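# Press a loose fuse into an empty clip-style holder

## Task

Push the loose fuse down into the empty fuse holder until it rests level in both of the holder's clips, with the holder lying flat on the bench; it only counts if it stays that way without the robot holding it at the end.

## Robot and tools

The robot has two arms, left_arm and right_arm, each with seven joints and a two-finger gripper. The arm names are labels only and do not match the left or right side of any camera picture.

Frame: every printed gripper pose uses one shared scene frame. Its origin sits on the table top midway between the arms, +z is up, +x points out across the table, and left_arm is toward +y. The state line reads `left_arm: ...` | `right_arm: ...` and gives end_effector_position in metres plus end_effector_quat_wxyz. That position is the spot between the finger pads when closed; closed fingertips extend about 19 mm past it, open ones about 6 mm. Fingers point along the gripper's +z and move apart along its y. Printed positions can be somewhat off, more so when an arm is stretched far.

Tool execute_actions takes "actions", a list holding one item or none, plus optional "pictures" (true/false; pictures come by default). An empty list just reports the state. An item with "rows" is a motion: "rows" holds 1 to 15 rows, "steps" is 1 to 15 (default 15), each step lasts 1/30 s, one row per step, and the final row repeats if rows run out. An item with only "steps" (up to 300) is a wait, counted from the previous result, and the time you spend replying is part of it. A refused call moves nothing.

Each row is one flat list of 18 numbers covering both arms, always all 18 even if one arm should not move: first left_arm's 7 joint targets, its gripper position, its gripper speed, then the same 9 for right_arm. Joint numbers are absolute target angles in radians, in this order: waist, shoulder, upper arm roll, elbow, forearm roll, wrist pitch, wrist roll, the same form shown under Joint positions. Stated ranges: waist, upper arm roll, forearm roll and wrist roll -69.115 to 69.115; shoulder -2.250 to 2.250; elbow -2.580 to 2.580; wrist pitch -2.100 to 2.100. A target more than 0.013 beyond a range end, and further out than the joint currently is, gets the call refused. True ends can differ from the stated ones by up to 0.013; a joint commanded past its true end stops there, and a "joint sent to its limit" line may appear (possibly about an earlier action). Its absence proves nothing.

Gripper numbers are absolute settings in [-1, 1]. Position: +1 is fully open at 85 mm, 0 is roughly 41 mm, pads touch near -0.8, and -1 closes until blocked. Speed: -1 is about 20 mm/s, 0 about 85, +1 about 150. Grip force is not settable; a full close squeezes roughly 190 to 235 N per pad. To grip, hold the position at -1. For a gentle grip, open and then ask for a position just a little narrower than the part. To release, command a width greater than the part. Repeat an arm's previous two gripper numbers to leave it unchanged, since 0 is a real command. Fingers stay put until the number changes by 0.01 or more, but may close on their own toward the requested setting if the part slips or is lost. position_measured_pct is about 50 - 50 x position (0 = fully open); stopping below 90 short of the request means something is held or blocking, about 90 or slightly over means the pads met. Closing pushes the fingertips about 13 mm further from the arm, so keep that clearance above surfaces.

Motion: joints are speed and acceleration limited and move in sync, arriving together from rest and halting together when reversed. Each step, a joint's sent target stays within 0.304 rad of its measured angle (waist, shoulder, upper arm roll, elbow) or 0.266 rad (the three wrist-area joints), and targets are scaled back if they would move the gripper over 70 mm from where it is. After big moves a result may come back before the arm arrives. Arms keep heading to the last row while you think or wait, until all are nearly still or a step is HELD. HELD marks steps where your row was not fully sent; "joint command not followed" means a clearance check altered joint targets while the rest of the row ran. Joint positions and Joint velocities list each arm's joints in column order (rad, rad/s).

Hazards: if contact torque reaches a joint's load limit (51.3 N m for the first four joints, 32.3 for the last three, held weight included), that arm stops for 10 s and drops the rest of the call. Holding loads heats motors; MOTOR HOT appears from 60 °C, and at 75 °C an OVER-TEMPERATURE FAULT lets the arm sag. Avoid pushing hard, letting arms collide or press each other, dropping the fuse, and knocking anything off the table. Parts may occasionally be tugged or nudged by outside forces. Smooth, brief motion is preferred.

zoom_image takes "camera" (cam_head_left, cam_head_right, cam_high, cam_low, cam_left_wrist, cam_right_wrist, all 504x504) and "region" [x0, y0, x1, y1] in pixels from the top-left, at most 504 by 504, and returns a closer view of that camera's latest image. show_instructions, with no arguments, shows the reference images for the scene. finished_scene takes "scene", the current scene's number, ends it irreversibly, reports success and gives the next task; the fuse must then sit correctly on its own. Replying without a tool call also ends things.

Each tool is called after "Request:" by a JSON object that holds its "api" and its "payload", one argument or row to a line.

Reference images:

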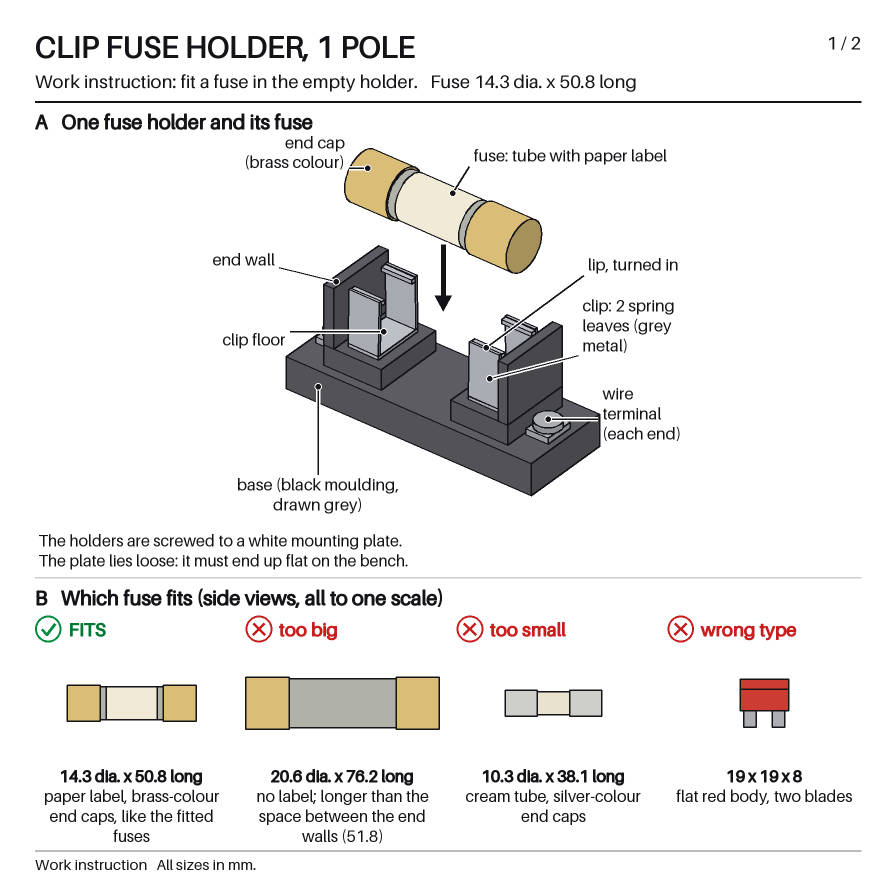

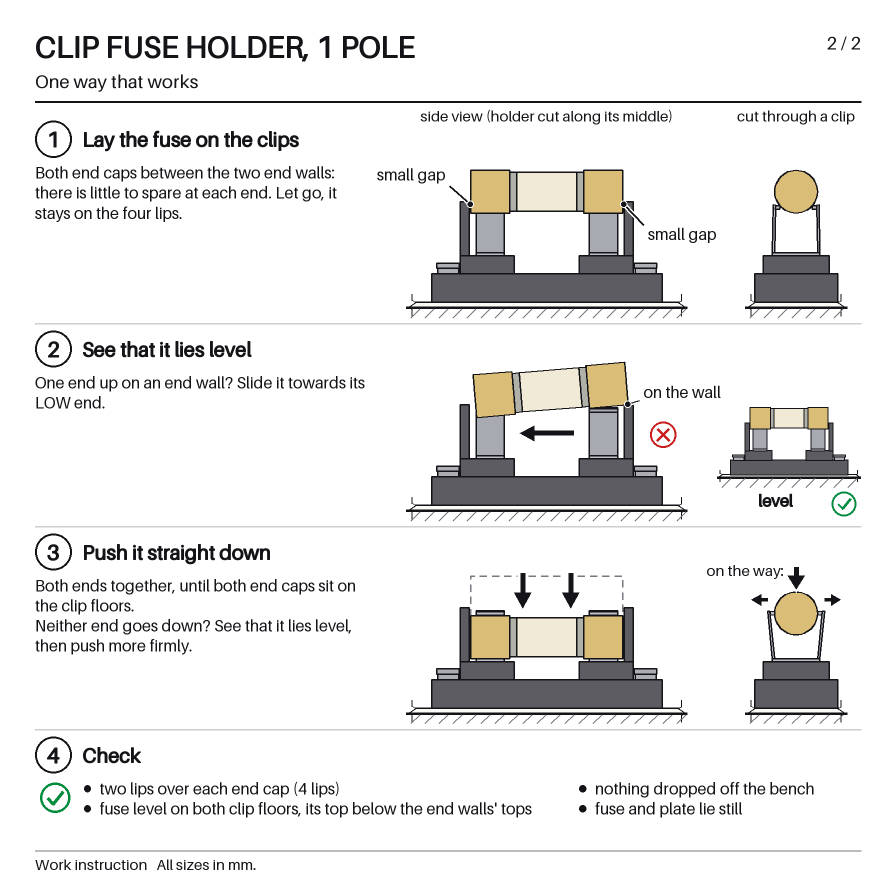

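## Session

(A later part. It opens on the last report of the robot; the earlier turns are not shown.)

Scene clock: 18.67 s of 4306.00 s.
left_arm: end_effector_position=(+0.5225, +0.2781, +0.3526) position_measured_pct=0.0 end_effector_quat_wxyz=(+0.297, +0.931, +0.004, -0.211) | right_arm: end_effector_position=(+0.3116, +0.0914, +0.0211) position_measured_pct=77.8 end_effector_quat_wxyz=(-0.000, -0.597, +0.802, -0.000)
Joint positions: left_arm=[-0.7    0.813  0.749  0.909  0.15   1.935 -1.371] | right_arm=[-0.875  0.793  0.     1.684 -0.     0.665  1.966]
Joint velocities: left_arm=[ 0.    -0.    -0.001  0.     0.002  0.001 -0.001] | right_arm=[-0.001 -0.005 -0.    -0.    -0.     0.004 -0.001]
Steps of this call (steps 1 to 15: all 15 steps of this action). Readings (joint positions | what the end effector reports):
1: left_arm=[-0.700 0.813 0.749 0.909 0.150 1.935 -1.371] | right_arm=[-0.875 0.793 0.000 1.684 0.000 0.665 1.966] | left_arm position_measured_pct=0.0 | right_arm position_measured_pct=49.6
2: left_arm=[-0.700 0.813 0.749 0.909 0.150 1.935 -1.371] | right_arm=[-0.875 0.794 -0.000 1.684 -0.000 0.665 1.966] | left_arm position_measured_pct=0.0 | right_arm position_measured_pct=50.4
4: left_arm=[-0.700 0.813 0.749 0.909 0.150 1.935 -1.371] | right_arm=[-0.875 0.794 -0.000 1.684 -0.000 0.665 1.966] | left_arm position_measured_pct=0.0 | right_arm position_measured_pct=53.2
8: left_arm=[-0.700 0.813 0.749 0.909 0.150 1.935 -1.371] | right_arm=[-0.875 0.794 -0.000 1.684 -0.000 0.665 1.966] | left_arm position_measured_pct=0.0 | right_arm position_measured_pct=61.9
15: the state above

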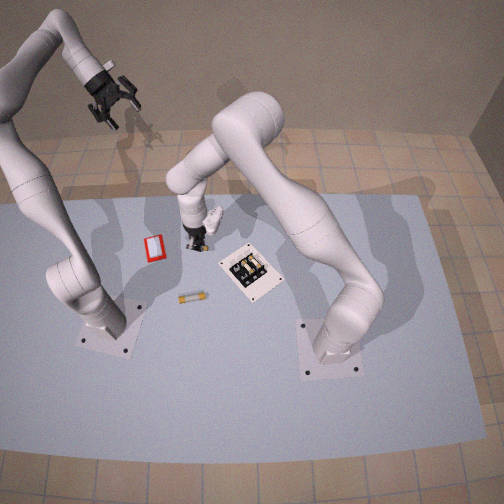

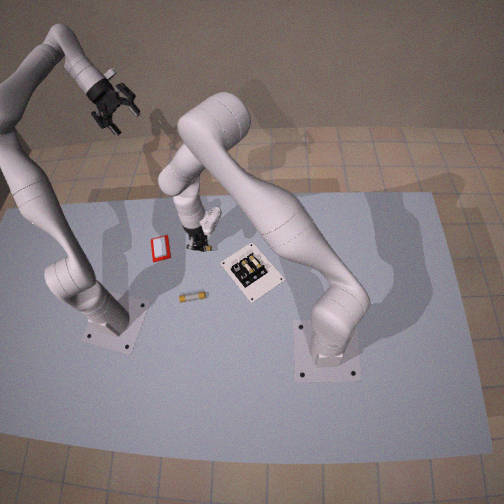

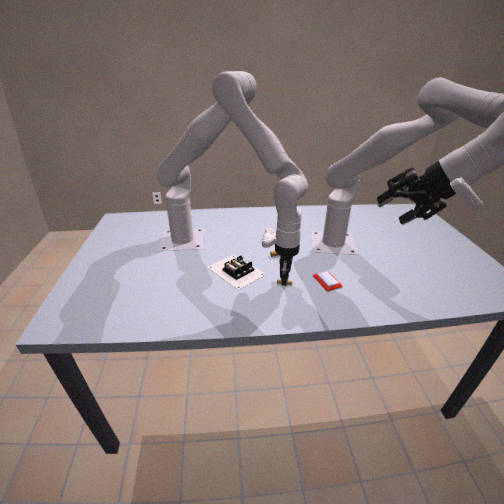

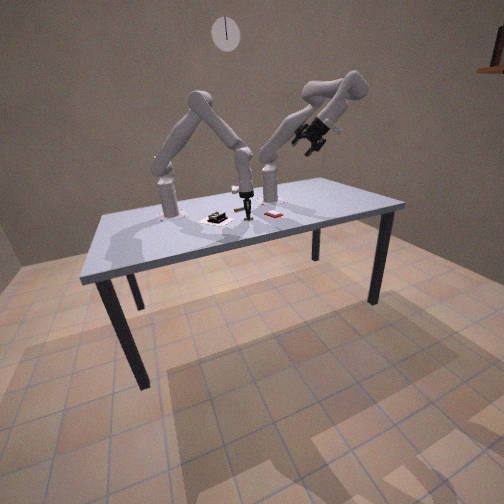

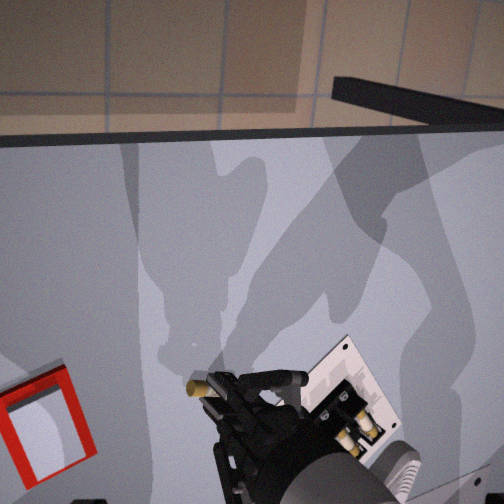

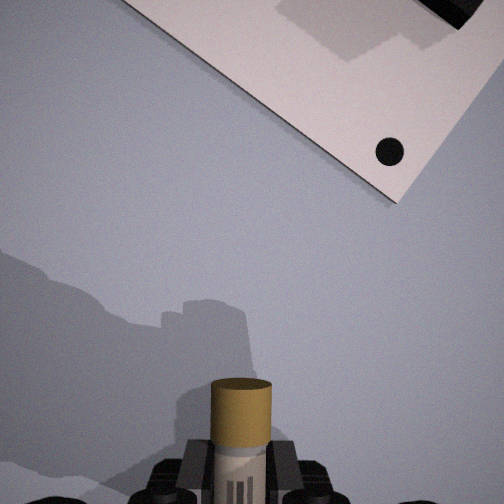

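Request:
{"api": "execute_actions", "payload": {
  "actions": [
    {"rows": [[-0.7,0.813,0.749,0.909,0.15,1.935,-1.371,1,0, -0.8746,0.7227,0.0,1.664,0.0,0.7558,1.966,-1,-0.3],[-0.7,0.813,0.749,0.909,0.15,1.935,-1.371,1,0, -0.8746,0.7227,0.0,1.664,0.0,0.7558,1.966,-1,-0.3],[-0.7,0.813,0.749,0.909,0.15,1.935,-1.371,1,0, -0.8746,0.7227,0.0,1.664,0.0,0.7558,1.966,-1,-0.3],[-0.7,0.813,0.749,0.909,0.15,1.935,-1.371,1,0, -0.8746,0.7227,0.0,1.664,0.0,0.7558,1.966,-1,-0.3],[-0.7,0.813,0.749,0.909,0.15,1.935,-1.371,1,0, -0.8746,0.7227,0.0,1.664,0.0,0.7558,1.966,-1,-0.3],[-0.7,0.813,0.749,0.909,0.15,1.935,-1.371,1,0, -0.8746,0.7227,0.0,1.664,0.0,0.7558,1.966,-1,-0.3],[-0.7,0.813,0.749,0.909,0.15,1.935,-1.371,1,0, -0.8814,0.3454,0.0,2.1417,0.0,0.6552,1.319,-1,-0.3]], "steps": 15}
  ],
  "pictures": false
}}

Request:
{"api": "execute_actions", "payload": {
  "actions": [
    {"steps": 30}
  ]
}}

Scene clock: 22.60 s of 4306.00 s.
left_arm: end_effector_position=(+0.5225, +0.2781, +0.3526) position_measured_pct=0.0 end_effector_quat_wxyz=(+0.297, +0.931, +0.004, -0.211) | right_arm: end_effector_position=(+0.2855, +0.0622, +0.1178) position_measured_pct=81.7 end_effector_quat_wxyz=(+0.038, -0.532, +0.846, +0.013)
Joint positions: left_arm=[-0.7    0.813  0.749  0.909  0.15   1.935 -1.371] | right_arm=[-0.878  0.516 -0.     1.842 -0.     0.703  1.804]
Joint velocities: left_arm=[-0.001  0.     0.001  0.    -0.001  0.001 -0.001] | right_arm=[-0.014 -0.756  0.001  1.093 -0.    -0.223 -0.968]
Steps of this call (steps 1 to 15: the robot went on to your last target; steps 16 to 90: nothing new was sent; then 0.43 s passed at rest; steps 91 to 105: all 15 steps of this action). Readings (joint positions | what the end effector reports):
91: left_arm=[-0.700 0.813 0.749 0.909 0.150 1.935 -1.371] | right_arm=[-0.875 0.792 0.000 1.684 -0.000 0.666 1.966] | left_arm position_measured_pct=0.0 | right_arm position_measured_pct=81.7
92: left_arm=[-0.700 0.813 0.749 0.909 0.150 1.935 -1.371] | right_arm=[-0.875 0.785 -0.000 1.683 -0.000 0.673 1.966] | left_arm position_measured_pct=0.0 | right_arm position_measured_pct=81.7
94: left_arm=[-0.700 0.813 0.749 0.909 0.150 1.935 -1.371] | right_arm=[-0.875 0.757 -0.000 1.676 -0.000 0.707 1.966] | left_arm position_measured_pct=0.0 | right_arm position_measured_pct=81.7
98: left_arm=[-0.700 0.813 0.749 0.909 0.150 1.935 -1.371] | right_arm=[-0.875 0.712 0.000 1.669 0.000 0.752 1.962] | left_arm position_measured_pct=0.0 | right_arm position_measured_pct=81.7
105: the state above

Scene clock: 23.60 s of 4306.00 s.
left_arm: end_effector_position=(+0.5225, +0.2781, +0.3526) position_measured_pct=0.0 end_effector_quat_wxyz=(+0.297, +0.931, +0.004, -0.211) | right_arm: end_effector_position=(+0.2088, -0.0309, +0.1200) position_measured_pct=81.7 end_effector_quat_wxyz=(-0.000, -0.315, +0.949, -0.000)
Joint positions: left_arm=[-0.7    0.813  0.749  0.909  0.15   1.935 -1.371] | right_arm=[-0.881  0.345 -0.     2.142  0.     0.655  1.319]
Joint velocities: left_arm=[ 0.001 -0.002 -0.003  0.     0.001 -0.001 -0.   ] | right_arm=[ 0.001  0.001  0.    -0.001 -0.     0.001  0.   ]
Steps of this call (steps 1 to 30: the robot went on to your last target). Readings (joint positions | what the end effector reports):
1: left_arm=[-0.700 0.813 0.749 0.909 0.150 1.935 -1.371] | right_arm=[-0.879 0.492 -0.000 1.878 -0.000 0.696 1.772] | left_arm position_measured_pct=0.0 | right_arm position_measured_pct=81.7
2: left_arm=[-0.700 0.813 0.749 0.909 0.150 1.935 -1.371] | right_arm=[-0.879 0.472 0.000 1.914 -0.000 0.690 1.741] | left_arm position_measured_pct=0.0 | right_arm position_measured_pct=81.7
4: left_arm=[-0.700 0.813 0.749 0.909 0.150 1.935 -1.371] | right_arm=[-0.880 0.435 -0.000 1.982 0.000 0.680 1.667] | left_arm position_measured_pct=0.0 | right_arm position_measured_pct=81.7
8: left_arm=[-0.700 0.813 0.749 0.909 0.150 1.935 -1.371] | right_arm=[-0.881 0.386 0.000 2.075 -0.000 0.666 1.505] | left_arm position_measured_pct=0.0 | right_arm position_measured_pct=81.7
30: the state above
All arms were judged still, so your last target was given up. Only a new action makes them travel on or press farther. Fingers that are still opening or closing keep moving.

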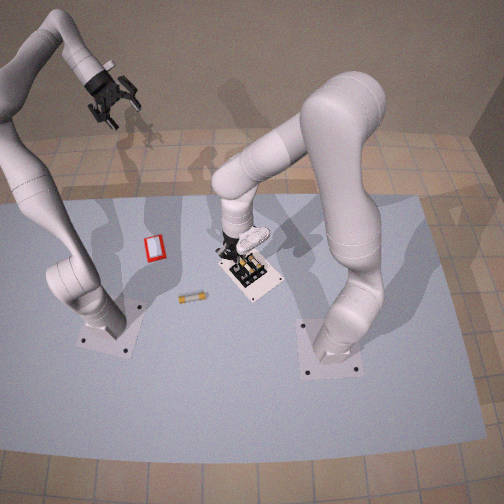

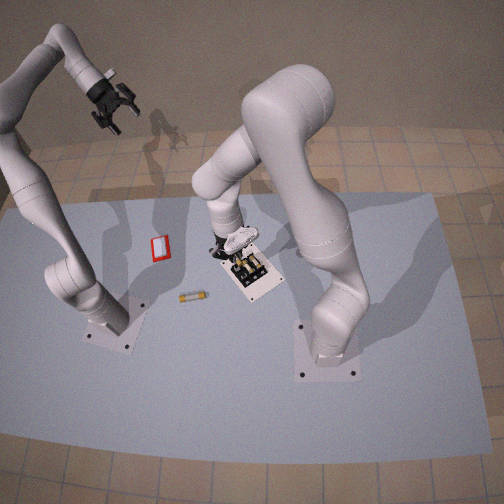

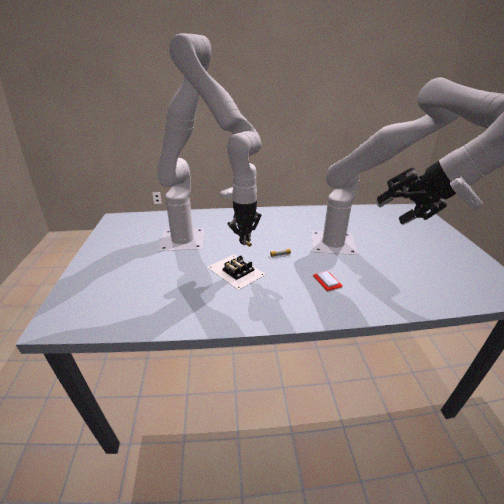

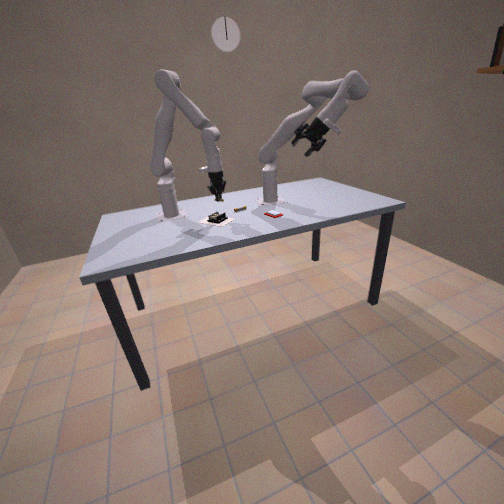

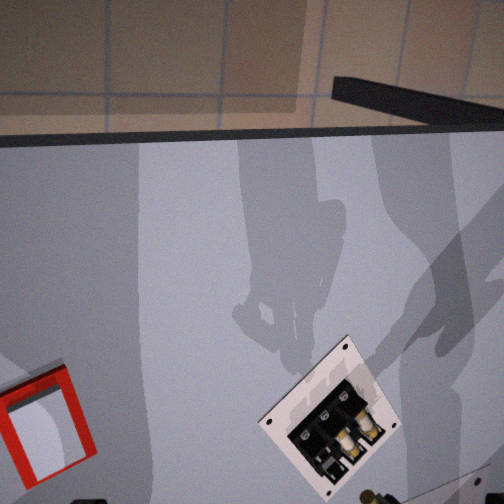

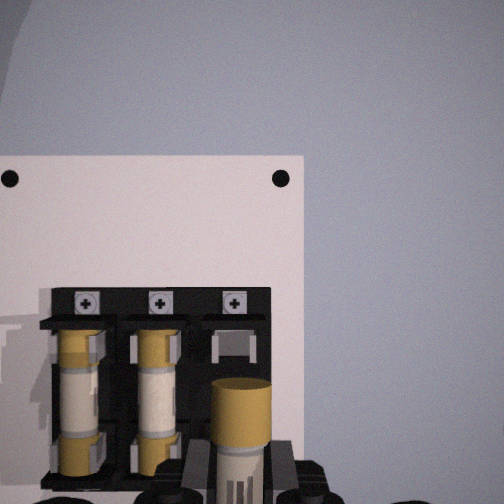

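Request:
{"api": "execute_actions", "payload": {
  "actions": [
    {"rows": [[-0.7,0.813,0.749,0.909,0.15,1.935,-1.371,1,0, -0.8772,0.462,0.0,2.2088,0.0,0.4716,1.3366,-1,-0.3]], "steps": 15}
  ],
  "pictures": false
}}

Request:
{"api": "execute_actions", "payload": {
  "actions": [
    {"steps": 8}
  ]
}}

Scene clock: 25.57 s of 4306.00 s.
left_arm: end_effector_position=(+0.5225, +0.2781, +0.3526) position_measured_pct=0.0 end_effector_quat_wxyz=(+0.297, +0.931, +0.004, -0.211) | right_arm: end_effector_position=(+0.2076, -0.0344, +0.0705) position_measured_pct=81.7 end_effector_quat_wxyz=(+0.000, -0.321, +0.947, +0.000)
Joint positions: left_arm=[-0.7    0.813  0.749  0.909  0.15   1.935 -1.371] | right_arm=[-0.877  0.46   0.     2.209  0.     0.472  1.337]
Joint velocities: left_arm=[ 0.    -0.001  0.     0.    -0.    -0.     0.   ] | right_arm=[-0.001  0.014  0.     0.001 -0.     0.    -0.001]
Steps of this call (steps 1 to 44: nothing new was sent; steps 45 to 59: all 15 steps of this action). Readings (joint positions | what the end effector reports):
45: left_arm=[-0.700 0.813 0.749 0.909 0.150 1.935 -1.371] | right_arm=[-0.881 0.347 -0.000 2.142 -0.000 0.654 1.319] | left_arm position_measured_pct=0.0 | right_arm position_measured_pct=81.7
46: left_arm=[-0.700 0.813 0.749 0.909 0.150 1.935 -1.371] | right_arm=[-0.881 0.354 -0.000 2.145 -0.000 0.646 1.320] | left_arm position_measured_pct=0.0 | right_arm position_measured_pct=81.7
48: left_arm=[-0.700 0.813 0.749 0.909 0.150 1.935 -1.371] | right_arm=[-0.880 0.384 -0.000 2.160 -0.000 0.603 1.324] | left_arm position_measured_pct=0.0 | right_arm position_measured_pct=81.7
52: left_arm=[-0.700 0.813 0.749 0.909 0.150 1.935 -1.371] | right_arm=[-0.878 0.451 -0.000 2.203 0.000 0.488 1.335] | left_arm position_measured_pct=0.0 | right_arm position_measured_pct=81.7
59: the state above

Scene clock: 25.83 s of 4306.00 s.
left_arm: end_effector_position=(+0.5225, +0.2781, +0.3526) position_measured_pct=0.0 end_effector_quat_wxyz=(+0.297, +0.931, +0.004, -0.211) | right_arm: end_effector_position=(+0.2075, -0.0347, +0.0700) position_measured_pct=81.7 end_effector_quat_wxyz=(-0.000, -0.321, +0.947, -0.000)
Joint positions: left_arm=[-0.7    0.813  0.749  0.909  0.15   1.935 -1.371] | right_arm=[-0.877  0.462  0.     2.209  0.     0.472  1.337]
Joint velocities: left_arm=[-0.001  0.001  0.    -0.     0.    -0.001  0.001] | right_arm=[-0.     0.001 -0.     0.001  0.    -0.     0.003]
Steps of this call (steps 1 to 8: the robot went on to your last target). Readings (joint positions | what the end effector reports):
1: left_arm=[-0.700 0.813 0.749 0.909 0.150 1.935 -1.371] | right_arm=[-0.877 0.461 0.000 2.209 0.000 0.472 1.337] | left_arm position_measured_pct=0.0 | right_arm position_measured_pct=81.7
2: left_arm=[-0.700 0.813 0.749 0.909 0.150 1.935 -1.371] | right_arm=[-0.877 0.461 0.000 2.209 0.000 0.472 1.337] | left_arm position_measured_pct=0.0 | right_arm position_measured_pct=81.7
4: left_arm=[-0.700 0.813 0.749 0.909 0.150 1.935 -1.371] | right_arm=[-0.877 0.462 0.000 2.209 0.000 0.472 1.337] | left_arm position_measured_pct=0.0 | right_arm position_measured_pct=81.7
8: the state above

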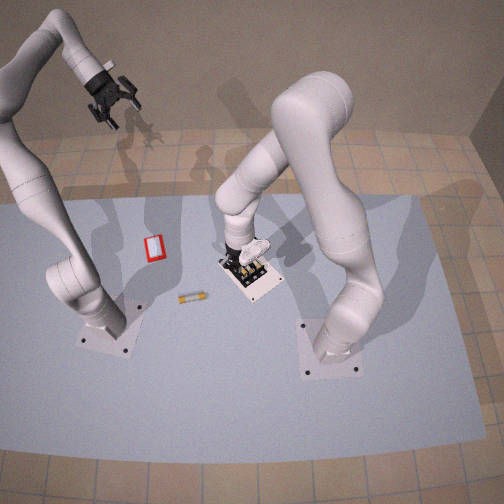

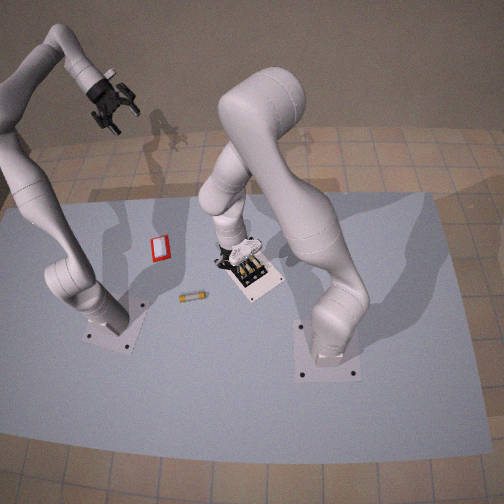

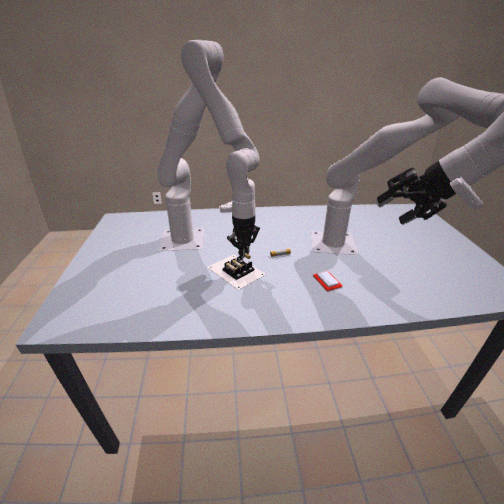

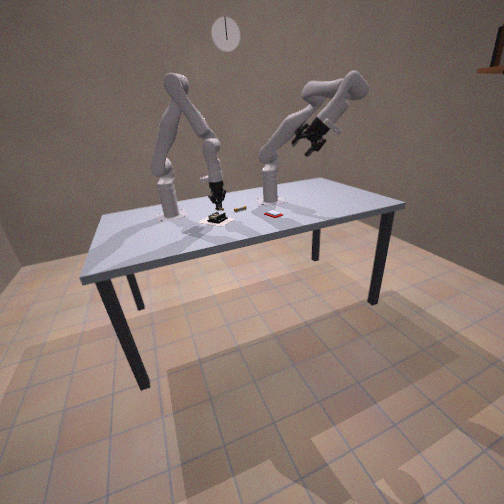

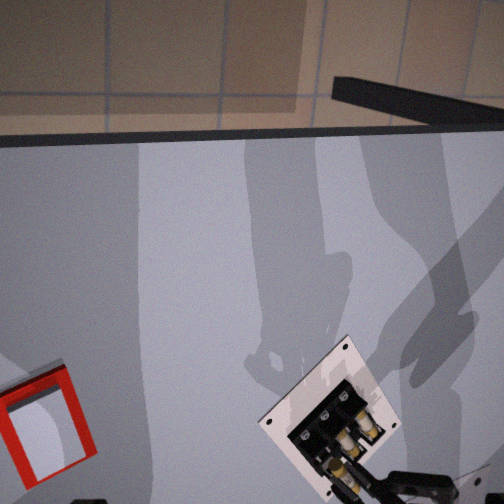

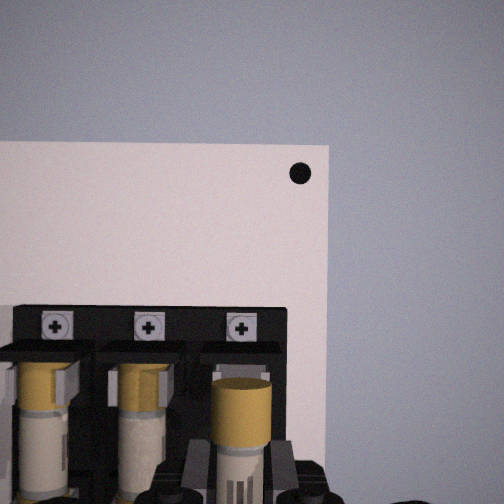

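Request:
{"api": "zoom_image", "payload": {
  "camera": "cam_right_wrist",
  "region": [160, 320, 320, 440]
}}

Region (160, 320, 320, 440) of cam_right_wrist's 504x504 image, scaled by 3.150; it fills the top 378 rows of this view, and the rest is white.

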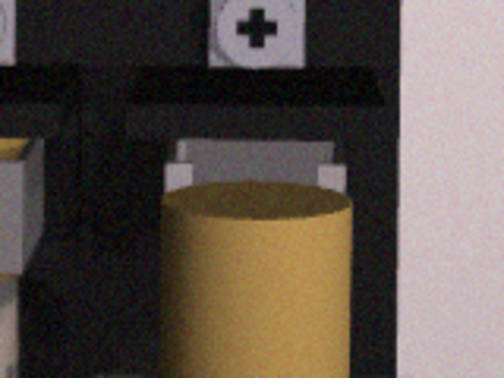

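Request:
{"api": "execute_actions", "payload": {
  "actions": [
    {"rows": [[-0.7,0.813,0.749,0.909,0.15,1.935,-1.371,1,0, -0.8772,0.494,0.0,2.219,0.0,0.4293,1.3366,-1,-0.3]], "steps": 15}
  ]
}}

Request:
{"api": "zoom_image", "payload": {
  "camera": "cam_right_wrist",
  "region": [160, 320, 320, 440]
}}

Scene clock: 27.73 s of 4306.00 s.
left_arm: end_effector_position=(+0.5225, +0.2781, +0.3526) position_measured_pct=0.0 end_effector_quat_wxyz=(+0.297, +0.931, +0.004, -0.211) | right_arm: end_effector_position=(+0.2075, -0.0346, +0.0581) position_measured_pct=81.7 end_effector_quat_wxyz=(-0.000, -0.321, +0.947, -0.000)
Joint positions: left_arm=[-0.7    0.813  0.749  0.909  0.15   1.935 -1.371] | right_arm=[-0.877  0.494 -0.     2.219  0.     0.429  1.337]
Joint velocities: left_arm=[-0.002  0.001 -0.002  0.     0.002 -0.     0.001] | right_arm=[ 0.     0.002 -0.    -0.002  0.     0.     0.   ]
Steps of this call (steps 1 to 15: the robot went on to your last target; steps 16 to 42: nothing new was sent; steps 43 to 57: all 15 steps of this action). Readings (joint positions | what the end effector reports):
43: left_arm=[-0.700 0.813 0.749 0.909 0.150 1.935 -1.371] | right_arm=[-0.877 0.463 0.000 2.209 -0.000 0.470 1.337] | left_arm position_measured_pct=0.0 | right_arm position_measured_pct=81.7
44: left_arm=[-0.700 0.813 0.749 0.909 0.150 1.935 -1.371] | right_arm=[-0.877 0.470 0.000 2.210 -0.000 0.463 1.337] | left_arm position_measured_pct=0.0 | right_arm position_measured_pct=81.7
46: left_arm=[-0.700 0.813 0.749 0.909 0.150 1.935 -1.371] | right_arm=[-0.877 0.490 0.000 2.217 0.000 0.438 1.337] | left_arm position_measured_pct=0.0 | right_arm position_measured_pct=81.7
50: left_arm=[-0.700 0.813 0.749 0.909 0.150 1.935 -1.371] | right_arm=[-0.877 0.492 -0.000 2.219 -0.000 0.429 1.337] | left_arm position_measured_pct=0.0 | right_arm position_measured_pct=81.7
57: the state above

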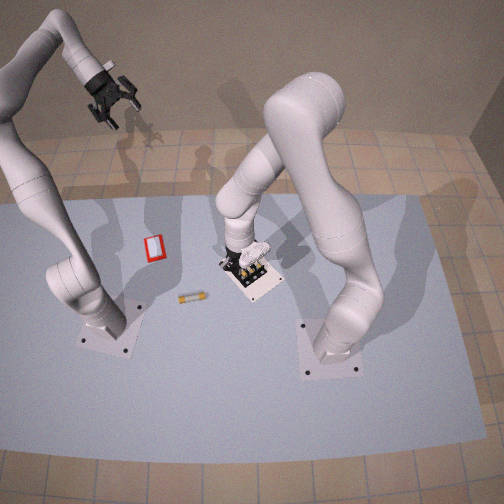

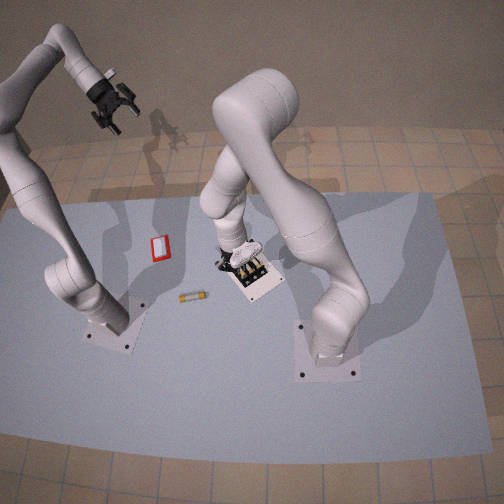

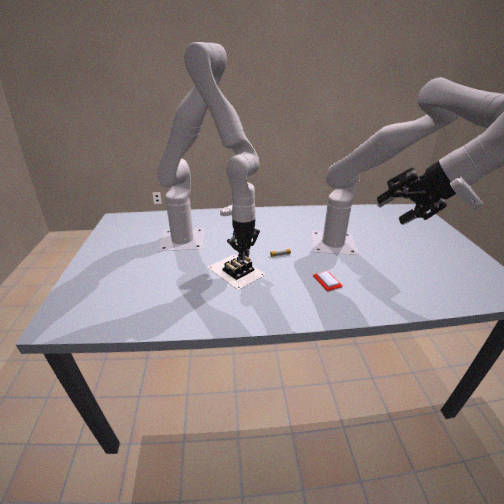

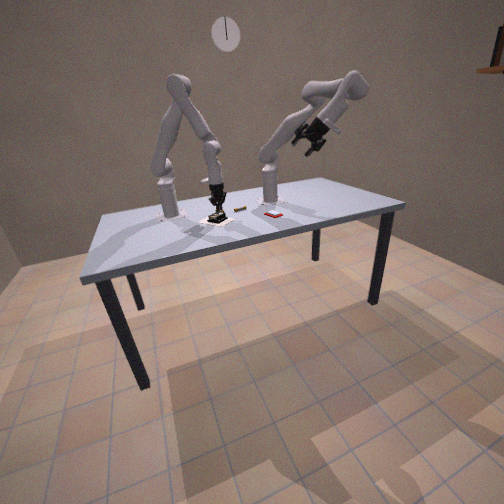

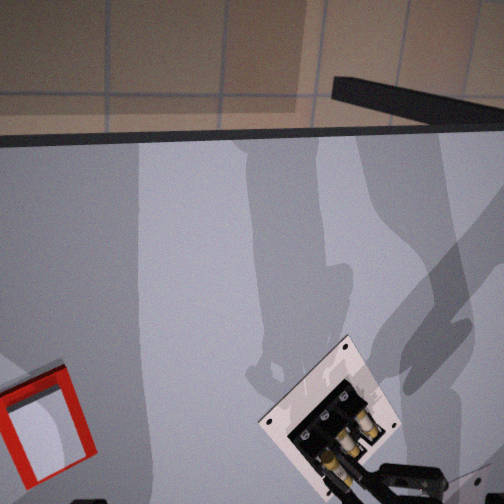

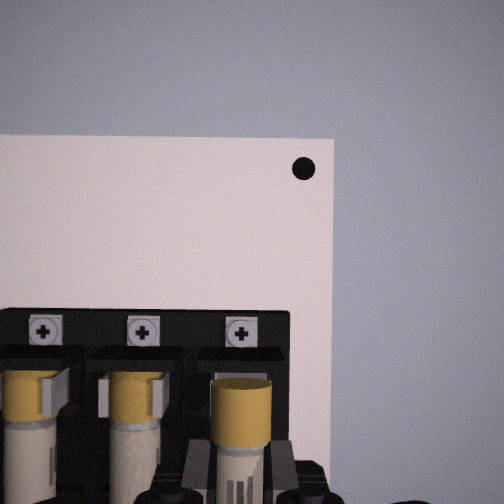

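Region (160, 320, 320, 440) of cam_right_wrist's 504x504 image, scaled by 3.150; it fills the top 378 rows of this view, and the rest is white.

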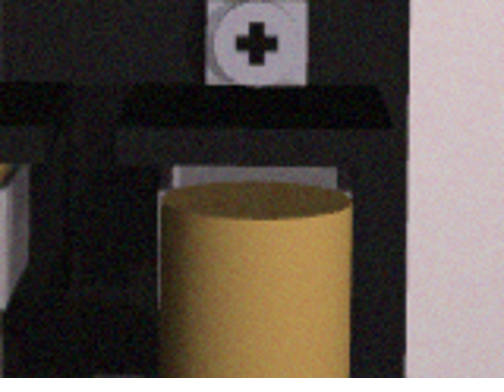

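Request:
{"api": "execute_actions", "payload": {
  "actions": [
    {"rows": [[-0.7,0.813,0.749,0.909,0.15,1.935,-1.371,1,0, -0.8769,0.4934,0.0,2.2204,0.0,0.4285,1.3369,-1,-0.3],[-0.7,0.813,0.749,0.909,0.15,1.935,-1.371,1,0, -0.8769,0.4934,0.0,2.2204,0.0,0.4285,1.3369,-1,-0.3],[-0.7,0.813,0.749,0.909,0.15,1.935,-1.371,1,0, -0.8769,0.4934,0.0,2.2204,0.0,0.4285,1.3369,-1,-0.3],[-0.7,0.813,0.749,0.909,0.15,1.935,-1.371,1,0, -0.8769,0.4964,0.0,2.2213,0.0,0.4246,1.3369,-1,-0.3],[-0.7,0.813,0.749,0.909,0.15,1.935,-1.371,1,0, -0.8769,0.4994,0.0,2.2222,0.0,0.4207,1.3369,-1,-0.3],[-0.7,0.813,0.749,0.909,0.15,1.935,-1.371,1,0, -0.8769,0.5025,0.0,2.2230,0.0,0.4168,1.3369,-1,-0.3],[-0.7,0.813,0.749,0.909,0.15,1.935,-1.371,1,0, -0.8769,0.5055,0.0,2.2239,0.0,0.4129,1.3369,-1,-0.3]], "steps": 15}
  ]
}}

Request:
{"api": "zoom_image", "payload": {
  "camera": "cam_right_wrist",
  "region": [160, 320, 320, 440]
}}

Scene clock: 30.10 s of 4306.00 s.
left_arm: end_effector_position=(+0.5225, +0.2781, +0.3526) position_measured_pct=0.0 end_effector_quat_wxyz=(+0.297, +0.931, +0.004, -0.211) | right_arm: end_effector_position=(+0.2073, -0.0351, +0.0537) position_measured_pct=81.7 end_effector_quat_wxyz=(-0.000, -0.321, +0.947, -0.000)
Joint positions: left_arm=[-0.7    0.813  0.749  0.909  0.15   1.935 -1.371] | right_arm=[-0.877  0.505 -0.     2.224  0.     0.413  1.337]
Joint velocities: left_arm=[-0.    -0.001  0.    -0.     0.001 -0.    -0.001] | right_arm=[-0.001  0.002 -0.     0.001 -0.    -0.     0.002]
Steps of this call (steps 1 to 15: the robot went on to your last target; steps 16 to 56: nothing new was sent; steps 57 to 71: all 15 steps of this action). Readings (joint positions | what the end effector reports):
57: left_arm=[-0.700 0.813 0.749 0.909 0.150 1.935 -1.371] | right_arm=[-0.877 0.494 -0.000 2.219 -0.000 0.429 1.337] | left_arm position_measured_pct=0.0 | right_arm position_measured_pct=81.7
58: left_arm=[-0.700 0.813 0.749 0.909 0.150 1.935 -1.371] | right_arm=[-0.877 0.493 -0.000 2.220 -0.000 0.429 1.337] | left_arm position_measured_pct=0.0 | right_arm position_measured_pct=81.7
60: left_arm=[-0.700 0.813 0.749 0.909 0.150 1.935 -1.371] | right_arm=[-0.877 0.494 0.000 2.221 0.000 0.428 1.337] | left_arm position_measured_pct=0.0 | right_arm position_measured_pct=81.7
64: left_arm=[-0.700 0.813 0.749 0.909 0.150 1.935 -1.371] | right_arm=[-0.877 0.504 -0.000 2.223 0.000 0.415 1.337] | left_arm position_measured_pct=0.0 | right_arm position_measured_pct=81.7
71: the state above

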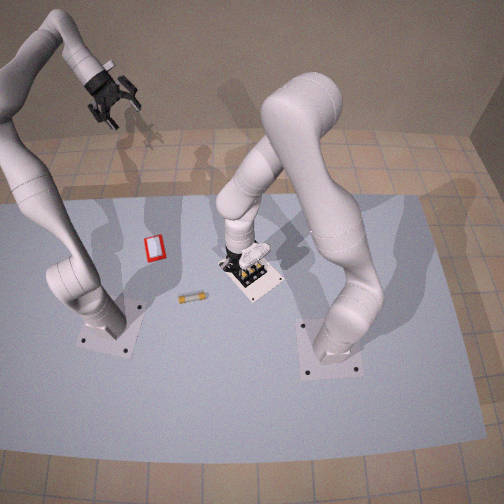

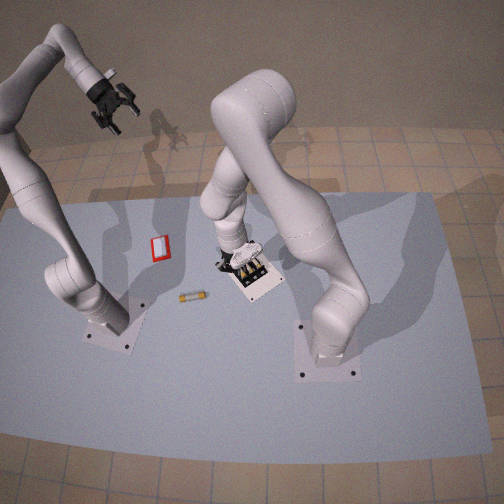

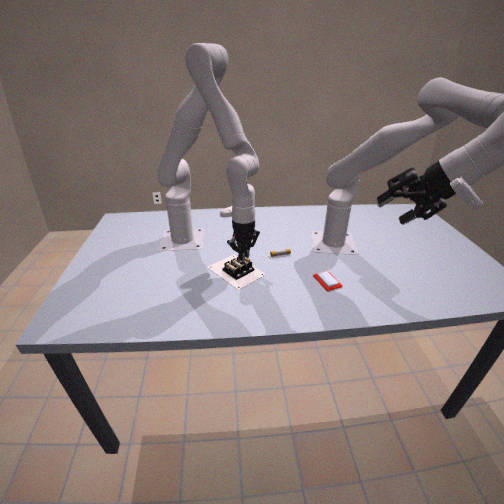

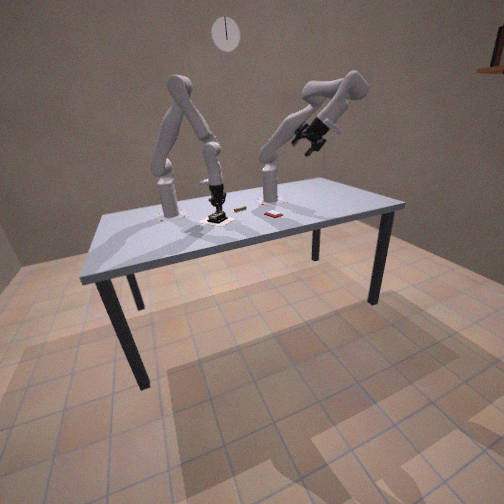

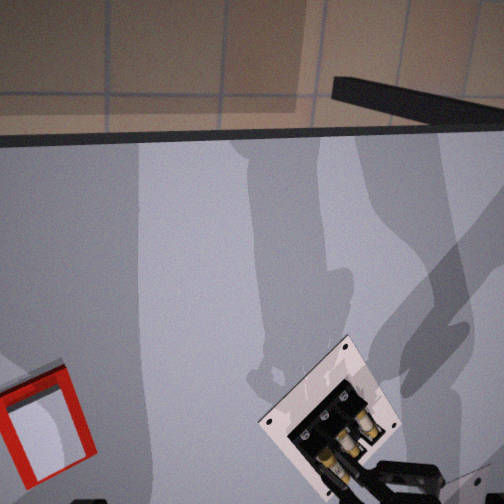

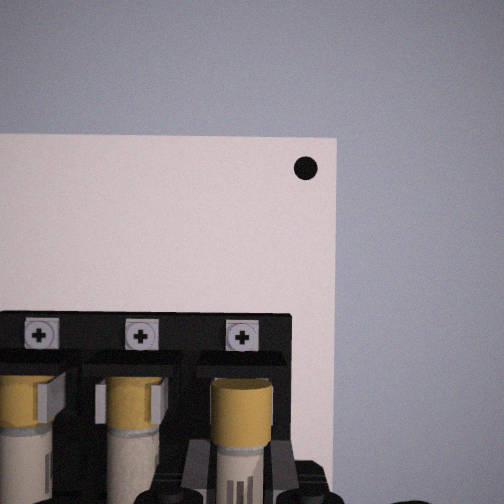

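Region (160, 320, 320, 440) of cam_right_wrist's 504x504 image, scaled by 3.150; it fills the top 378 rows of this view, and the rest is white.

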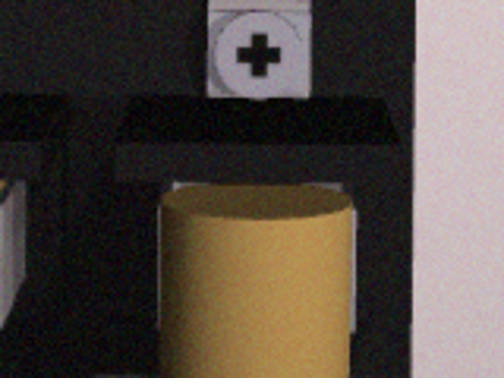

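Request:
{"api": "execute_actions", "payload": {
  "actions": [
    {"rows": [[-0.7,0.813,0.749,0.909,0.15,1.935,-1.371,1,0, -0.8769,0.5085,0.0,2.2247,0.0,0.4091,1.3369,-1,-0.3],[-0.7,0.813,0.749,0.909,0.15,1.935,-1.371,1,0, -0.8769,0.5116,0.0,2.2255,0.0,0.4052,1.3369,-1,-0.3],[-0.7,0.813,0.749,0.909,0.15,1.935,-1.371,1,0, -0.8769,0.5146,0.0,2.2263,0.0,0.4014,1.3369,-1,-0.3],[-0.7,0.813,0.749,0.909,0.15,1.935,-1.371,1,0, -0.8769,0.5176,0.0,2.2271,0.0,0.3976,1.3369,-1,-0.3],[-0.7,0.813,0.749,0.909,0.15,1.935,-1.371,1,0, -0.8769,0.5207,0.0,2.2279,0.0,0.3937,1.3369,-1,-0.3],[-0.7,0.813,0.749,0.909,0.15,1.935,-1.371,1,0, -0.8769,0.5237,0.0,2.2287,0.0,0.3899,1.3369,-1,-0.3]], "steps": 14}
  ]
}}

Scene clock: 31.80 s of 4306.00 s.
left_arm: end_effector_position=(+0.5225, +0.2781, +0.3526) position_measured_pct=0.0 end_effector_quat_wxyz=(+0.297, +0.931, +0.004, -0.211) | right_arm: end_effector_position=(+0.2076, -0.0346, +0.0497) position_measured_pct=81.7 end_effector_quat_wxyz=(+0.002, -0.321, +0.947, +0.001)
Joint positions: left_arm=[-0.7    0.813  0.749  0.909  0.15   1.935 -1.371] | right_arm=[-0.877  0.515 -0.     2.229  0.     0.393  1.337]
Joint velocities: left_arm=[-0.    -0.001  0.     0.    -0.002 -0.     0.001] | right_arm=[-0.    -0.     0.     0.001  0.    -0.    -0.003]
Steps of this call (steps 1 to 15: the robot went on to your last target; steps 16 to 37: nothing new was sent; steps 38 to 51: all 14 steps of this action). Readings (joint positions | what the end effector reports):
38: left_arm=[-0.700 0.813 0.749 0.909 0.150 1.935 -1.371] | right_arm=[-0.877 0.506 0.000 2.224 -0.000 0.412 1.337] | left_arm position_measured_pct=0.0 | right_arm position_measured_pct=81.7
39: left_arm=[-0.700 0.813 0.749 0.909 0.150 1.935 -1.371] | right_arm=[-0.877 0.509 -0.000 2.225 -0.000 0.410 1.337] | left_arm position_measured_pct=0.0 | right_arm position_measured_pct=81.7
41: left_arm=[-0.700 0.813 0.749 0.909 0.150 1.935 -1.371] | right_arm=[-0.877 0.512 -0.000 2.226 -0.000 0.404 1.337] | left_arm position_measured_pct=0.0 | right_arm position_measured_pct=81.7
45: left_arm=[-0.700 0.813 0.749 0.909 0.150 1.935 -1.371] | right_arm=[-0.877 0.516 -0.000 2.229 0.000 0.394 1.337] | left_arm position_measured_pct=0.0 | right_arm position_measured_pct=81.7
51: the state above

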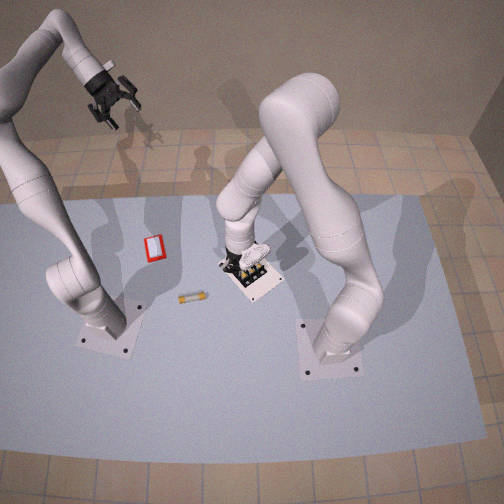

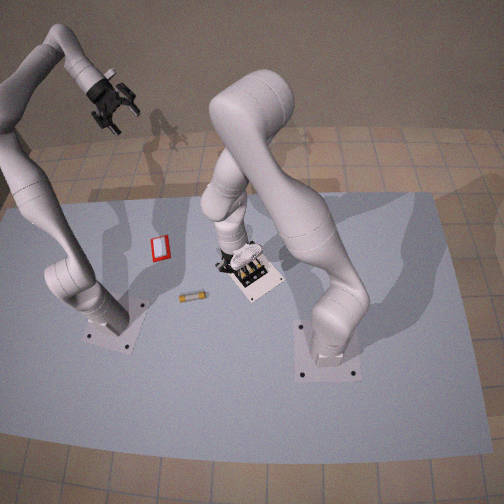

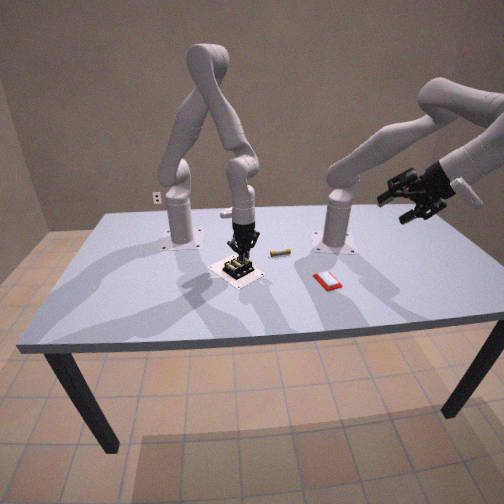

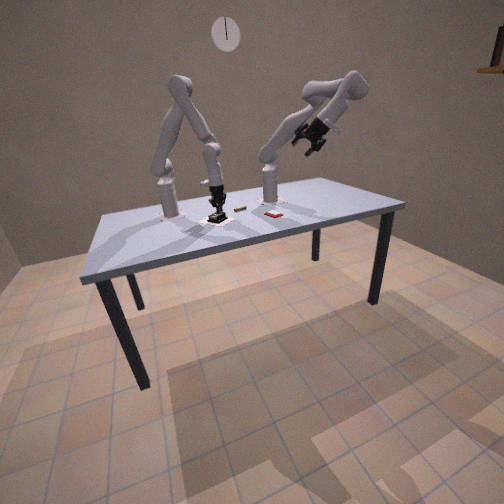

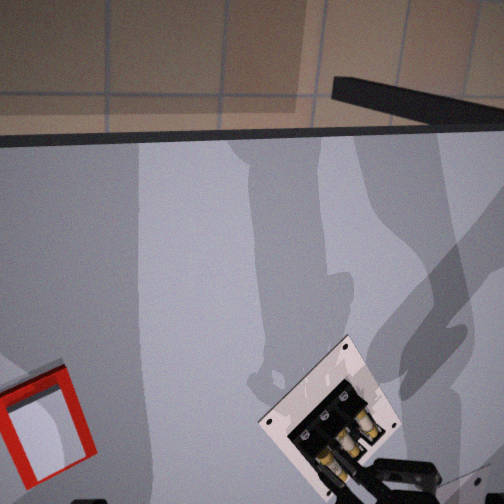

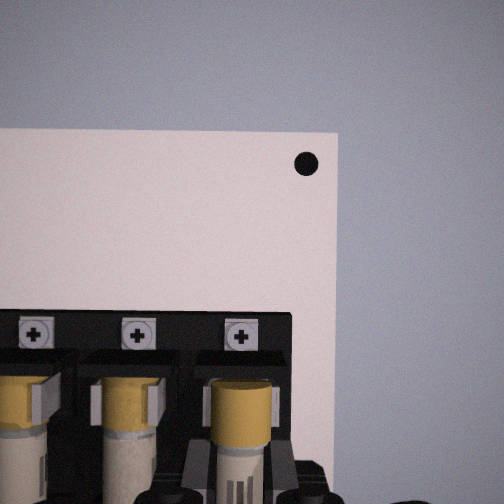

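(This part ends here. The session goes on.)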